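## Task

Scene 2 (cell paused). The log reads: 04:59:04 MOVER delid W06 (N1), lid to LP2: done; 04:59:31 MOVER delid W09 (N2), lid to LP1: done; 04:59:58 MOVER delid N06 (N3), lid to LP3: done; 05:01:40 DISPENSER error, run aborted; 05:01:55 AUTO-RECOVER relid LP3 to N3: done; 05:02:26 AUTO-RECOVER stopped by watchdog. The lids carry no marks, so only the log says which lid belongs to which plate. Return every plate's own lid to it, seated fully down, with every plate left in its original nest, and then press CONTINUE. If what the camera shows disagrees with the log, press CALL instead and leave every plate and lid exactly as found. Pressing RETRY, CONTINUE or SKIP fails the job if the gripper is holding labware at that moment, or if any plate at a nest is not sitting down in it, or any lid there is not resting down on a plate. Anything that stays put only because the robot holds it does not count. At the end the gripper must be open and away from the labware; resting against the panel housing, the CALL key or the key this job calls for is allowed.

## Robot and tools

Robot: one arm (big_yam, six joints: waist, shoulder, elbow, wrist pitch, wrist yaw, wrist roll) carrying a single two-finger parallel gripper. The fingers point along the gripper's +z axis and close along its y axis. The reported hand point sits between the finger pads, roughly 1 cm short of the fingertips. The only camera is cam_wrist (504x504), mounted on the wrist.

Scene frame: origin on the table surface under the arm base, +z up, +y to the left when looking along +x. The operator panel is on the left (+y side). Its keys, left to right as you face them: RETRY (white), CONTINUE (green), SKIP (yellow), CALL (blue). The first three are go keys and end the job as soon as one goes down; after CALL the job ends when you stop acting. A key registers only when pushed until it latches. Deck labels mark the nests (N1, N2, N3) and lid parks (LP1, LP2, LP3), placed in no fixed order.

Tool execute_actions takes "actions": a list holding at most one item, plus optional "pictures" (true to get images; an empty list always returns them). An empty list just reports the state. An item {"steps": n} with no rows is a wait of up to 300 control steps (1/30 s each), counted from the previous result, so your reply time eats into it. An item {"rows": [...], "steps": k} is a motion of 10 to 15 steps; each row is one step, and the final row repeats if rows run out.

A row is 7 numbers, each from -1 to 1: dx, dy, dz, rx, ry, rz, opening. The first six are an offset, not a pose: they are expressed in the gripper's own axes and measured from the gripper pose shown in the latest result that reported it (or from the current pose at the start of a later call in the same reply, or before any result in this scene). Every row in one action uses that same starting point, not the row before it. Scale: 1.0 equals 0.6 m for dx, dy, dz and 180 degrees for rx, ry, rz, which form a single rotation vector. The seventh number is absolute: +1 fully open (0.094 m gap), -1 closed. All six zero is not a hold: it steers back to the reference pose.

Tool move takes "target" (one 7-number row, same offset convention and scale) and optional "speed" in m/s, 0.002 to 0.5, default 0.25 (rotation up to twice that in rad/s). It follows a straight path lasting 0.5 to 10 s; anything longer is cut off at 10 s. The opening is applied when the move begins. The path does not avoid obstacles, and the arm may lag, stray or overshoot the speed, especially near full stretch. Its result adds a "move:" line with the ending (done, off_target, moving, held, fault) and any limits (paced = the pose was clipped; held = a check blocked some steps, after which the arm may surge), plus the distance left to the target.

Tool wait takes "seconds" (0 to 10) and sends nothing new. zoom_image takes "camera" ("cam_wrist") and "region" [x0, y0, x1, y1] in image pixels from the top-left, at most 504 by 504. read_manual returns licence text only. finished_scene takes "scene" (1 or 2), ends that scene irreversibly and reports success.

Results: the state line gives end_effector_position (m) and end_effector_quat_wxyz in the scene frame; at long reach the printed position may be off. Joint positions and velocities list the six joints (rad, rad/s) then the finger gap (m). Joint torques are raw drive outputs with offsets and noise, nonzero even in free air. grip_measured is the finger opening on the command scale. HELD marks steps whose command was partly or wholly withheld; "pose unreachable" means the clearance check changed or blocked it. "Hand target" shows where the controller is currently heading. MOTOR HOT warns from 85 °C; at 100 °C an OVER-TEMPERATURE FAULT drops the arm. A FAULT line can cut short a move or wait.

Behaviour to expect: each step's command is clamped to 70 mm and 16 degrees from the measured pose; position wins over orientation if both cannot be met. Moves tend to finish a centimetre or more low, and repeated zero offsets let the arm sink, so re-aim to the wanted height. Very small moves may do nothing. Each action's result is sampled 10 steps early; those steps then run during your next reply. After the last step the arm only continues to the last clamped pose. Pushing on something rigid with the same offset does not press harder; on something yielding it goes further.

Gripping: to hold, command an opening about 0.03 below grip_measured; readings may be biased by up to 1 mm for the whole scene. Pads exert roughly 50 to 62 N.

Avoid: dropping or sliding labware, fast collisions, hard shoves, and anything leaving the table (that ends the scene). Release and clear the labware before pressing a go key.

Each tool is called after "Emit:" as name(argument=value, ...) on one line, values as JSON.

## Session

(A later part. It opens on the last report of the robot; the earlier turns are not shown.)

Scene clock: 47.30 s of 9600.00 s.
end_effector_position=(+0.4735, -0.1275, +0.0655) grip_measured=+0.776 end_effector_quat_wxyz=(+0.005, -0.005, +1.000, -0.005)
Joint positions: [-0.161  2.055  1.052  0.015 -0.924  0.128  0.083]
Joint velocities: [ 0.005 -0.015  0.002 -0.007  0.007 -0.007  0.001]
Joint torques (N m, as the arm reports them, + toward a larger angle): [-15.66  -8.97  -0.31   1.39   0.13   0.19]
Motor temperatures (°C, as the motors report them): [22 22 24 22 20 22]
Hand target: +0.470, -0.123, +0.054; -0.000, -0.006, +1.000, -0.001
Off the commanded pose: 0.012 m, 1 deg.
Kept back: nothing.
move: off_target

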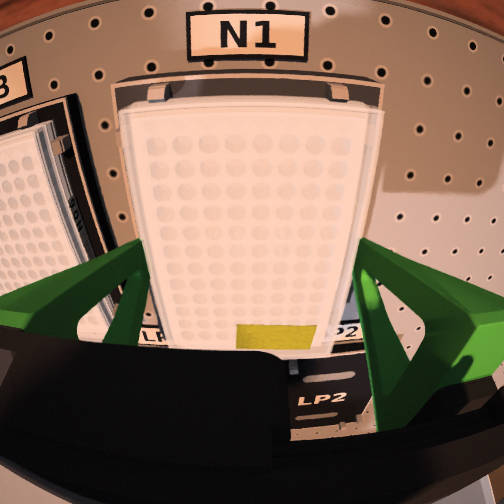

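Emit:
move(target=[0,0.008,0.004,-0.004,0,-0.007,0.74], speed=0.01)

Emit:
move(target=[0,0,0,0,0,0,1])

Emit:
zoom_image(camera="cam_wrist", region=[90,50,410,370])

Scene clock: 49.17 s of 9600.00 s.
end_effector_position=(+0.4734, -0.1267, +0.0655) grip_measured=+0.776 end_effector_quat_wxyz=(+0.004, -0.005, +1.000, -0.003)
Joint positions: [-0.161  2.055  1.052  0.015 -0.928  0.128  0.083]
Joint velocities: [-0.024  0.005  0.002  0.012 -0.007  0.007 -0.001]
Joint torques (N m, as the arm reports them, + toward a larger angle): [-17.11 -10.27  -0.78   0.99  -0.16  -0.08]
Motor temperatures (°C, as the motors report them): [22 22 24 22 20 22]
Hand target: +0.473, -0.123, +0.063; +0.005, -0.016, +1.000, +0.001
Off the commanded pose: 0.005 m, 1 deg.
Kept back: nothing.
move: done

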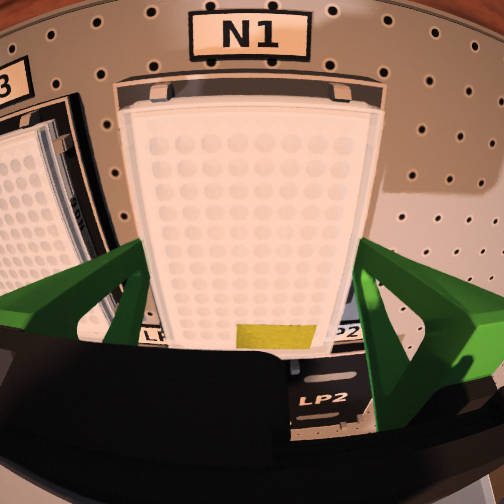

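Scene clock: 49.67 s of 9600.00 s.
end_effector_position=(+0.4734, -0.1267, +0.0655) grip_measured=+1.000 end_effector_quat_wxyz=(+0.004, -0.005, +1.000, -0.003)
Joint positions: [-0.161  2.055  1.052  0.015 -0.928  0.128  0.094]
Joint velocities: [-0.005 -0.005 -0.007 -0.012  0.081 -0.022  0.   ]
Joint torques (N m, as the arm reports them, + toward a larger angle): [-17.18 -10.41  -0.64   0.29   0.08   0.05]
Motor temperatures (°C, as the motors report them): [22 22 24 22 20 22]
Hand target: +0.473, -0.127, +0.065; +0.004, -0.005, +1.000, -0.003
Off the commanded pose: 0.000 m, 0 deg.
Kept back: nothing.
move: done

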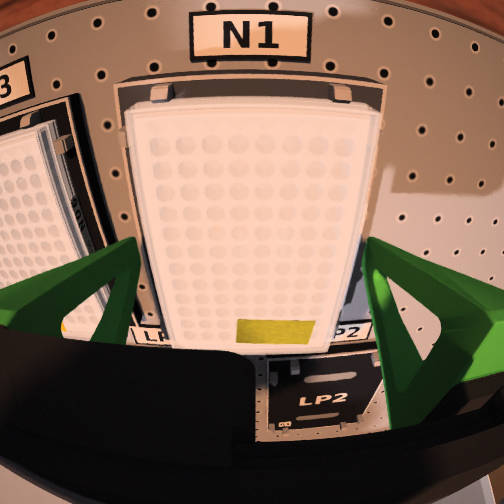

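Region (90, 50, 410, 370) of cam_wrist's 504x504 image, scaled by 1.575, with more detail than that image has.

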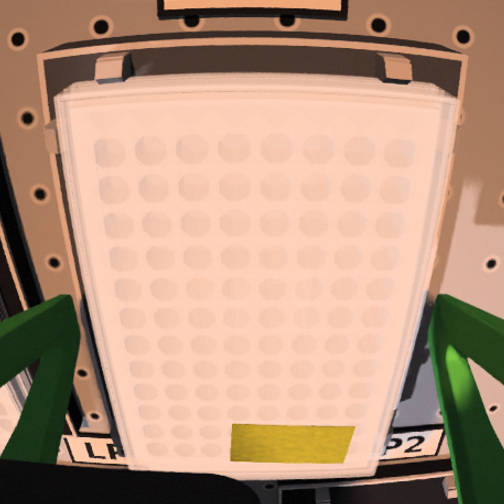

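Emit:
move(target=[0,0,-0.12,0,0,0,1], speed=0.15)

Emit:
move(target=[0.8,-0.3,-0.12,0,0,0.5,-1])

Scene clock: 51.27 s of 9600.00 s.
end_effector_position=(+0.4772, -0.1287, +0.1393) grip_measured=+1.000 end_effector_quat_wxyz=(+0.011, -0.001, +1.000, -0.006)
Joint positions: [-0.284  1.944  1.022 -0.197 -0.982 -0.031  0.094]
Joint velocities: [ 0.005 -0.015 -0.027 -0.046 -0.081 -0.007  0.   ]
Joint torques (N m, as the arm reports them, + toward a larger angle): [-17.11  -9.33   0.37  -0.07  -0.05  -0.08]
Motor temperatures (°C, as the motors report them): [22 22 24 22 20 22]
Hand target: +0.474, -0.126, +0.138; +0.006, -0.005, +1.000, -0.004
Off the commanded pose: 0.005 m, 1 deg.
Kept back: nothing.
move: done

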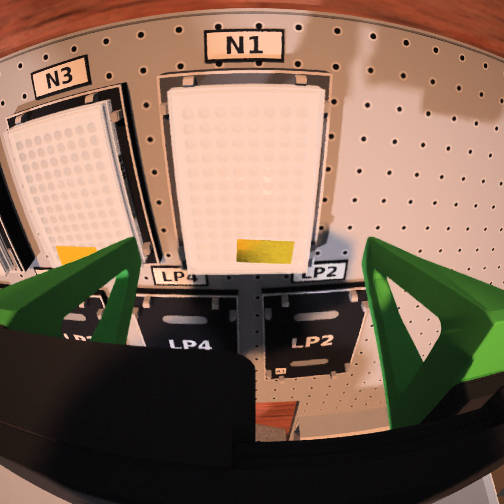

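Scene clock: 54.83 s of 9600.00 s.
end_effector_position=(-0.0075, -0.3097, +0.2167) grip_measured=-0.982 end_effector_quat_wxyz=(+0.030, +0.715, +0.699, -0.009)
Joint positions: [-1.322  2.825  0.867 -0.429 -0.692 -0.012  0.001]
Joint velocities: [ 0.005 -0.015 -0.007 -0.017  0.007 -0.037  0.001]
Joint torques (N m, as the arm reports them, + toward a larger angle): [ -9.52 -11.03   5.37   0.33   0.14  -0.03]
Motor temperatures (°C, as the motors report them): [22 22 24 22 20 22]
Hand target: -0.009, -0.317, +0.215; +0.025, +0.708, +0.705, -0.010
Off the commanded pose: 0.014 m, 3 deg.
Kept back: nothing.
move: off_target

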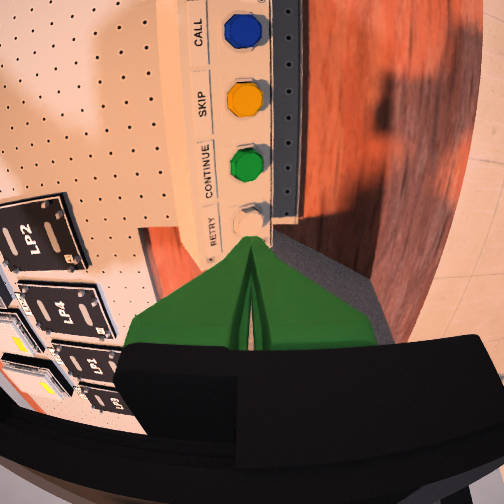

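Emit:
move(target=[0.01,-0.01,0.17,-0.05,0,0,-1], speed=0.12)

Scene clock: 57.00 s of 9600.00 s.
end_effector_position=(-0.0062, -0.3121, +0.1172) grip_measured=-0.982 end_effector_quat_wxyz=(+0.089, +0.703, +0.704, +0.052)
Joint positions: [-1.019  3.088  0.867  0.168 -1.052  0.379  0.001]
Joint velocities: [-0.005 -0.005  0.022  0.012  0.007  0.037  0.   ]
Joint torques (N m, as the arm reports them, + toward a larger angle): [-8.73 -9.71 -1.12  1.11 -0.07  0.19]
Motor temperatures (°C, as the motors report them): [22 22 24 22 20 22]
Hand target: -0.010, -0.305, +0.114; +0.082, +0.709, +0.699, +0.052
Off the commanded pose: 0.006 m, 1 deg.
Kept back: nothing.
move: done

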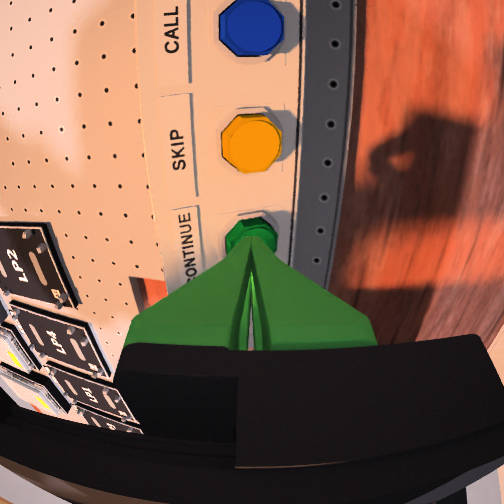

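Emit:
move(target=[0.028,-0.01,0.025,0,0,0,-1], speed=0.04)

Emit:
move(target=[0.005,0.01,0.04,0,0,0,-1], speed=0.03)

Scene clock: 58.40 s of 9600.00 s.
end_effector_position=(-0.0019, -0.3038, +0.1053) grip_measured=-0.982 end_effector_quat_wxyz=(+0.096, +0.694, +0.711, +0.052)
Joint positions: [-0.923  3.113  0.823  0.427 -1.095  0.564  0.001]
Joint velocities: [-0.015 -0.005  0.017 -0.007 -0.037 -0.007  0.001]
Joint torques (N m, as the arm reports them, + toward a larger angle): [-9.12 -7.37 -1.77  1.36 -0.04  0.19]
Motor temperatures (°C, as the motors report them): [22 22 24 22 20 22]
Hand target: -0.009, -0.295, +0.101; +0.087, +0.702, +0.704, +0.054
Off the commanded pose: 0.012 m, 2 deg.
Kept back: nothing.
move: off_target

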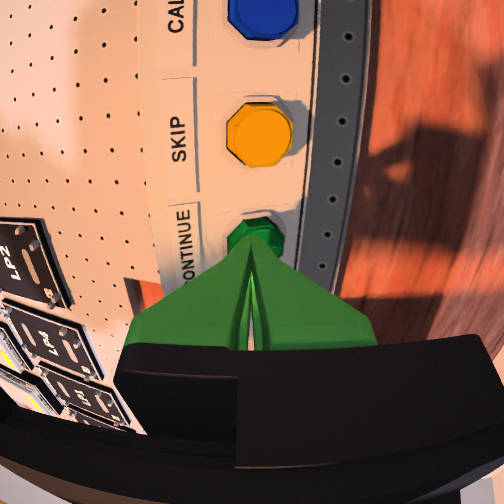

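Scene clock: 59.70 s of 9600.00 s.
end_effector_position=(+0.0139, -0.3095, +0.0943) grip_measured=-0.983 end_effector_quat_wxyz=(+0.098, +0.697, +0.709, +0.042)
Joint positions: [-0.794  3.119  0.805  0.709 -1.095  0.859  0.001]
Joint velocities: [-0.015  0.005 -0.017  0.002  0.051  0.007 -0.   ]
Joint torques (N m, as the arm reports them, + toward a larger angle): [-7.14 -5.69 -1.33  1.82 -0.84  0.24]
Motor temperatures (°C, as the motors report them): [22 22 24 22 20 22]
Hand target: +0.009, -0.301, +0.085; +0.076, +0.695, +0.713, +0.049
Off the commanded pose: 0.014 m, 1 deg.
joint sent to its limit — the command would take joint 2 (shoulder) past its upper limit, so that joint was sent only as far as its limit.
Kept back: nothing.
move: off_target

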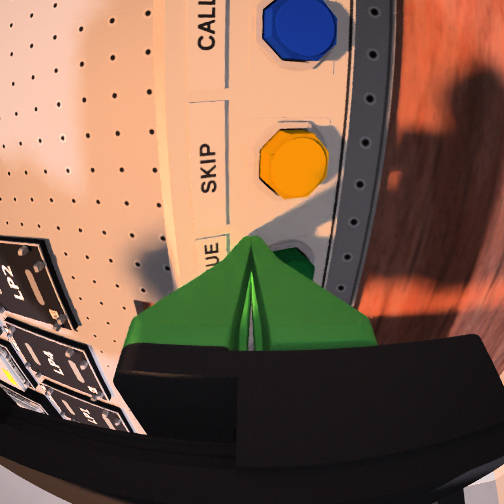

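Emit:
move(target=[0.015,-0.005,-0.04,0.03,0,0,-1], speed=0.05)

Emit:
move(target=[0.015,-0.025,0.015,0.03,0,0,-1], speed=0.05)

Scene clock: 61.33 s of 9600.00 s.
end_effector_position=(+0.0043, -0.3011, +0.1130) grip_measured=-0.983 end_effector_quat_wxyz=(+0.066, +0.704, +0.707, +0.007)
Joint positions: [-0.876  3.029  0.783  0.378 -1.006  0.598  0.001]
Joint velocities: [-0.005 -0.005 -0.007 -0.027 -0.007 -0.007 -0.   ]
Joint torques (N m, as the arm reports them, + toward a larger angle): [-12.04  -9.6   -1.89   0.09   0.15  -0.14]
Motor temperatures (°C, as the motors report them): [22 22 24 22 20 22]
Hand target: +0.007, -0.300, +0.117; +0.068, +0.702, +0.709, +0.006
Off the commanded pose: 0.005 m, 1 deg.
Kept back: nothing.
move: done

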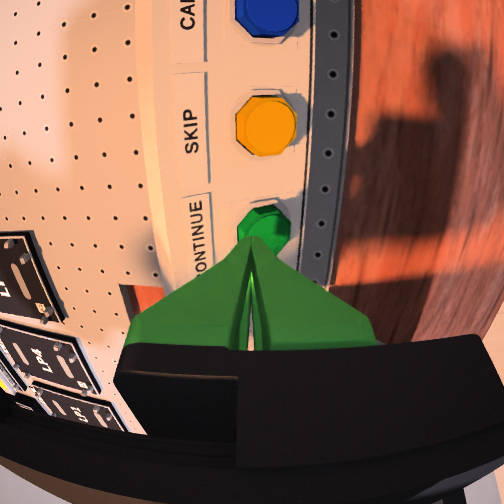

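Scene clock: 62.50 s of 9600.00 s.
end_effector_position=(-0.0029, -0.3016, +0.1042) grip_measured=-0.983 end_effector_quat_wxyz=(+0.041, +0.700, +0.712, -0.024)
Joint positions: [-0.807  3.029  0.783  0.405 -0.957  0.641  0.001]
Joint velocities: [ 0.005 -0.005  0.007  0.007  0.022  0.081 -0.001]
Joint torques (N m, as the arm reports them, + toward a larger angle): [-10.11  -6.92  -2.9    1.53   0.22   0.19]
Motor temperatures (°C, as the motors report them): [22 22 24 22 20 22]
Hand target: -0.010, -0.293, +0.102; +0.032, +0.707, +0.706, -0.026
Off the commanded pose: 0.011 m, 1 deg.
Kept back: nothing.
move: off_target

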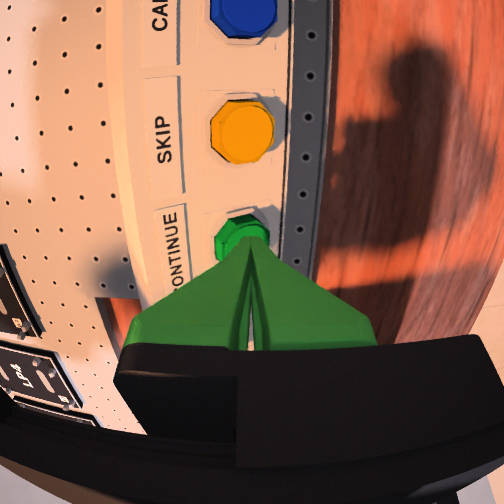

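Emit:
move(target=[0.028,-0.005,0.018,0,0,0,-1], speed=0.03)

Emit:
move(target=[0.015,0,0.035,0,0,0,-1], speed=0.03)

Scene clock: 63.90 s of 9600.00 s.
end_effector_position=(+0.0007, -0.2932, +0.0949) grip_measured=-0.983 end_effector_quat_wxyz=(+0.048, +0.695, +0.717, -0.023)
Joint positions: [-0.726  3.051  0.749  0.602 -0.976  0.788  0.001]
Joint velocities: [-0.005 -0.005  0.007  0.002 -0.007 -0.066  0.001]
Joint torques (N m, as the arm reports them, + toward a larger angle): [-10.3   -5.74  -3.34   1.65   0.01   0.2 ]
Motor temperatures (°C, as the motors report them): [22 22 24 22 20 22]
Hand target: -0.006, -0.285, +0.092; +0.039, +0.700, +0.712, -0.023
Off the commanded pose: 0.010 m, 1 deg.
Kept back: nothing.
move: done

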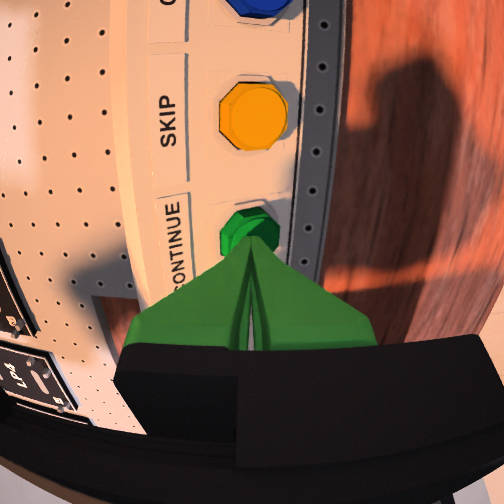

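Scene clock: 64.23 s of 9600.00 s.
end_effector_position=(+0.0008, -0.2917, +0.0907) grip_measured=-0.983 end_effector_quat_wxyz=(+0.050, +0.699, +0.713, -0.026)
Joint positions: [-0.692  3.064  0.742  0.679 -0.973  0.865  0.001]
Joint velocities: [ 0.005 -0.015  0.002 -0.002  0.007  0.007  0.001]
Joint torques (N m, as the arm reports them, + toward a larger angle): no reading
Motor temperatures (°C, as the motors report them): [22 22 24 22 20 22]
Kept back: nothing.
move: unfinished (the scene ended)
The task's run has ended: the event that ends the task has happened.

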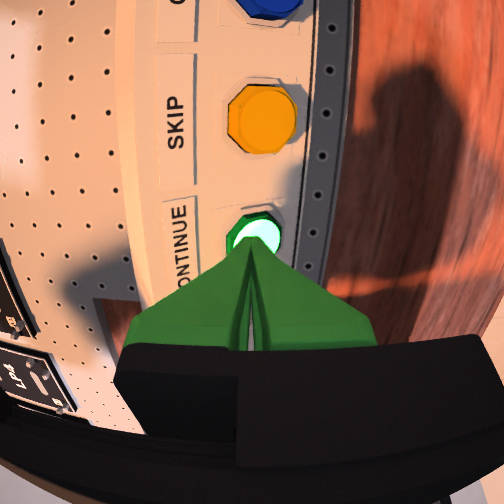

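Emit:
finished_scene(scene=2)

The scene is finished: the task was done.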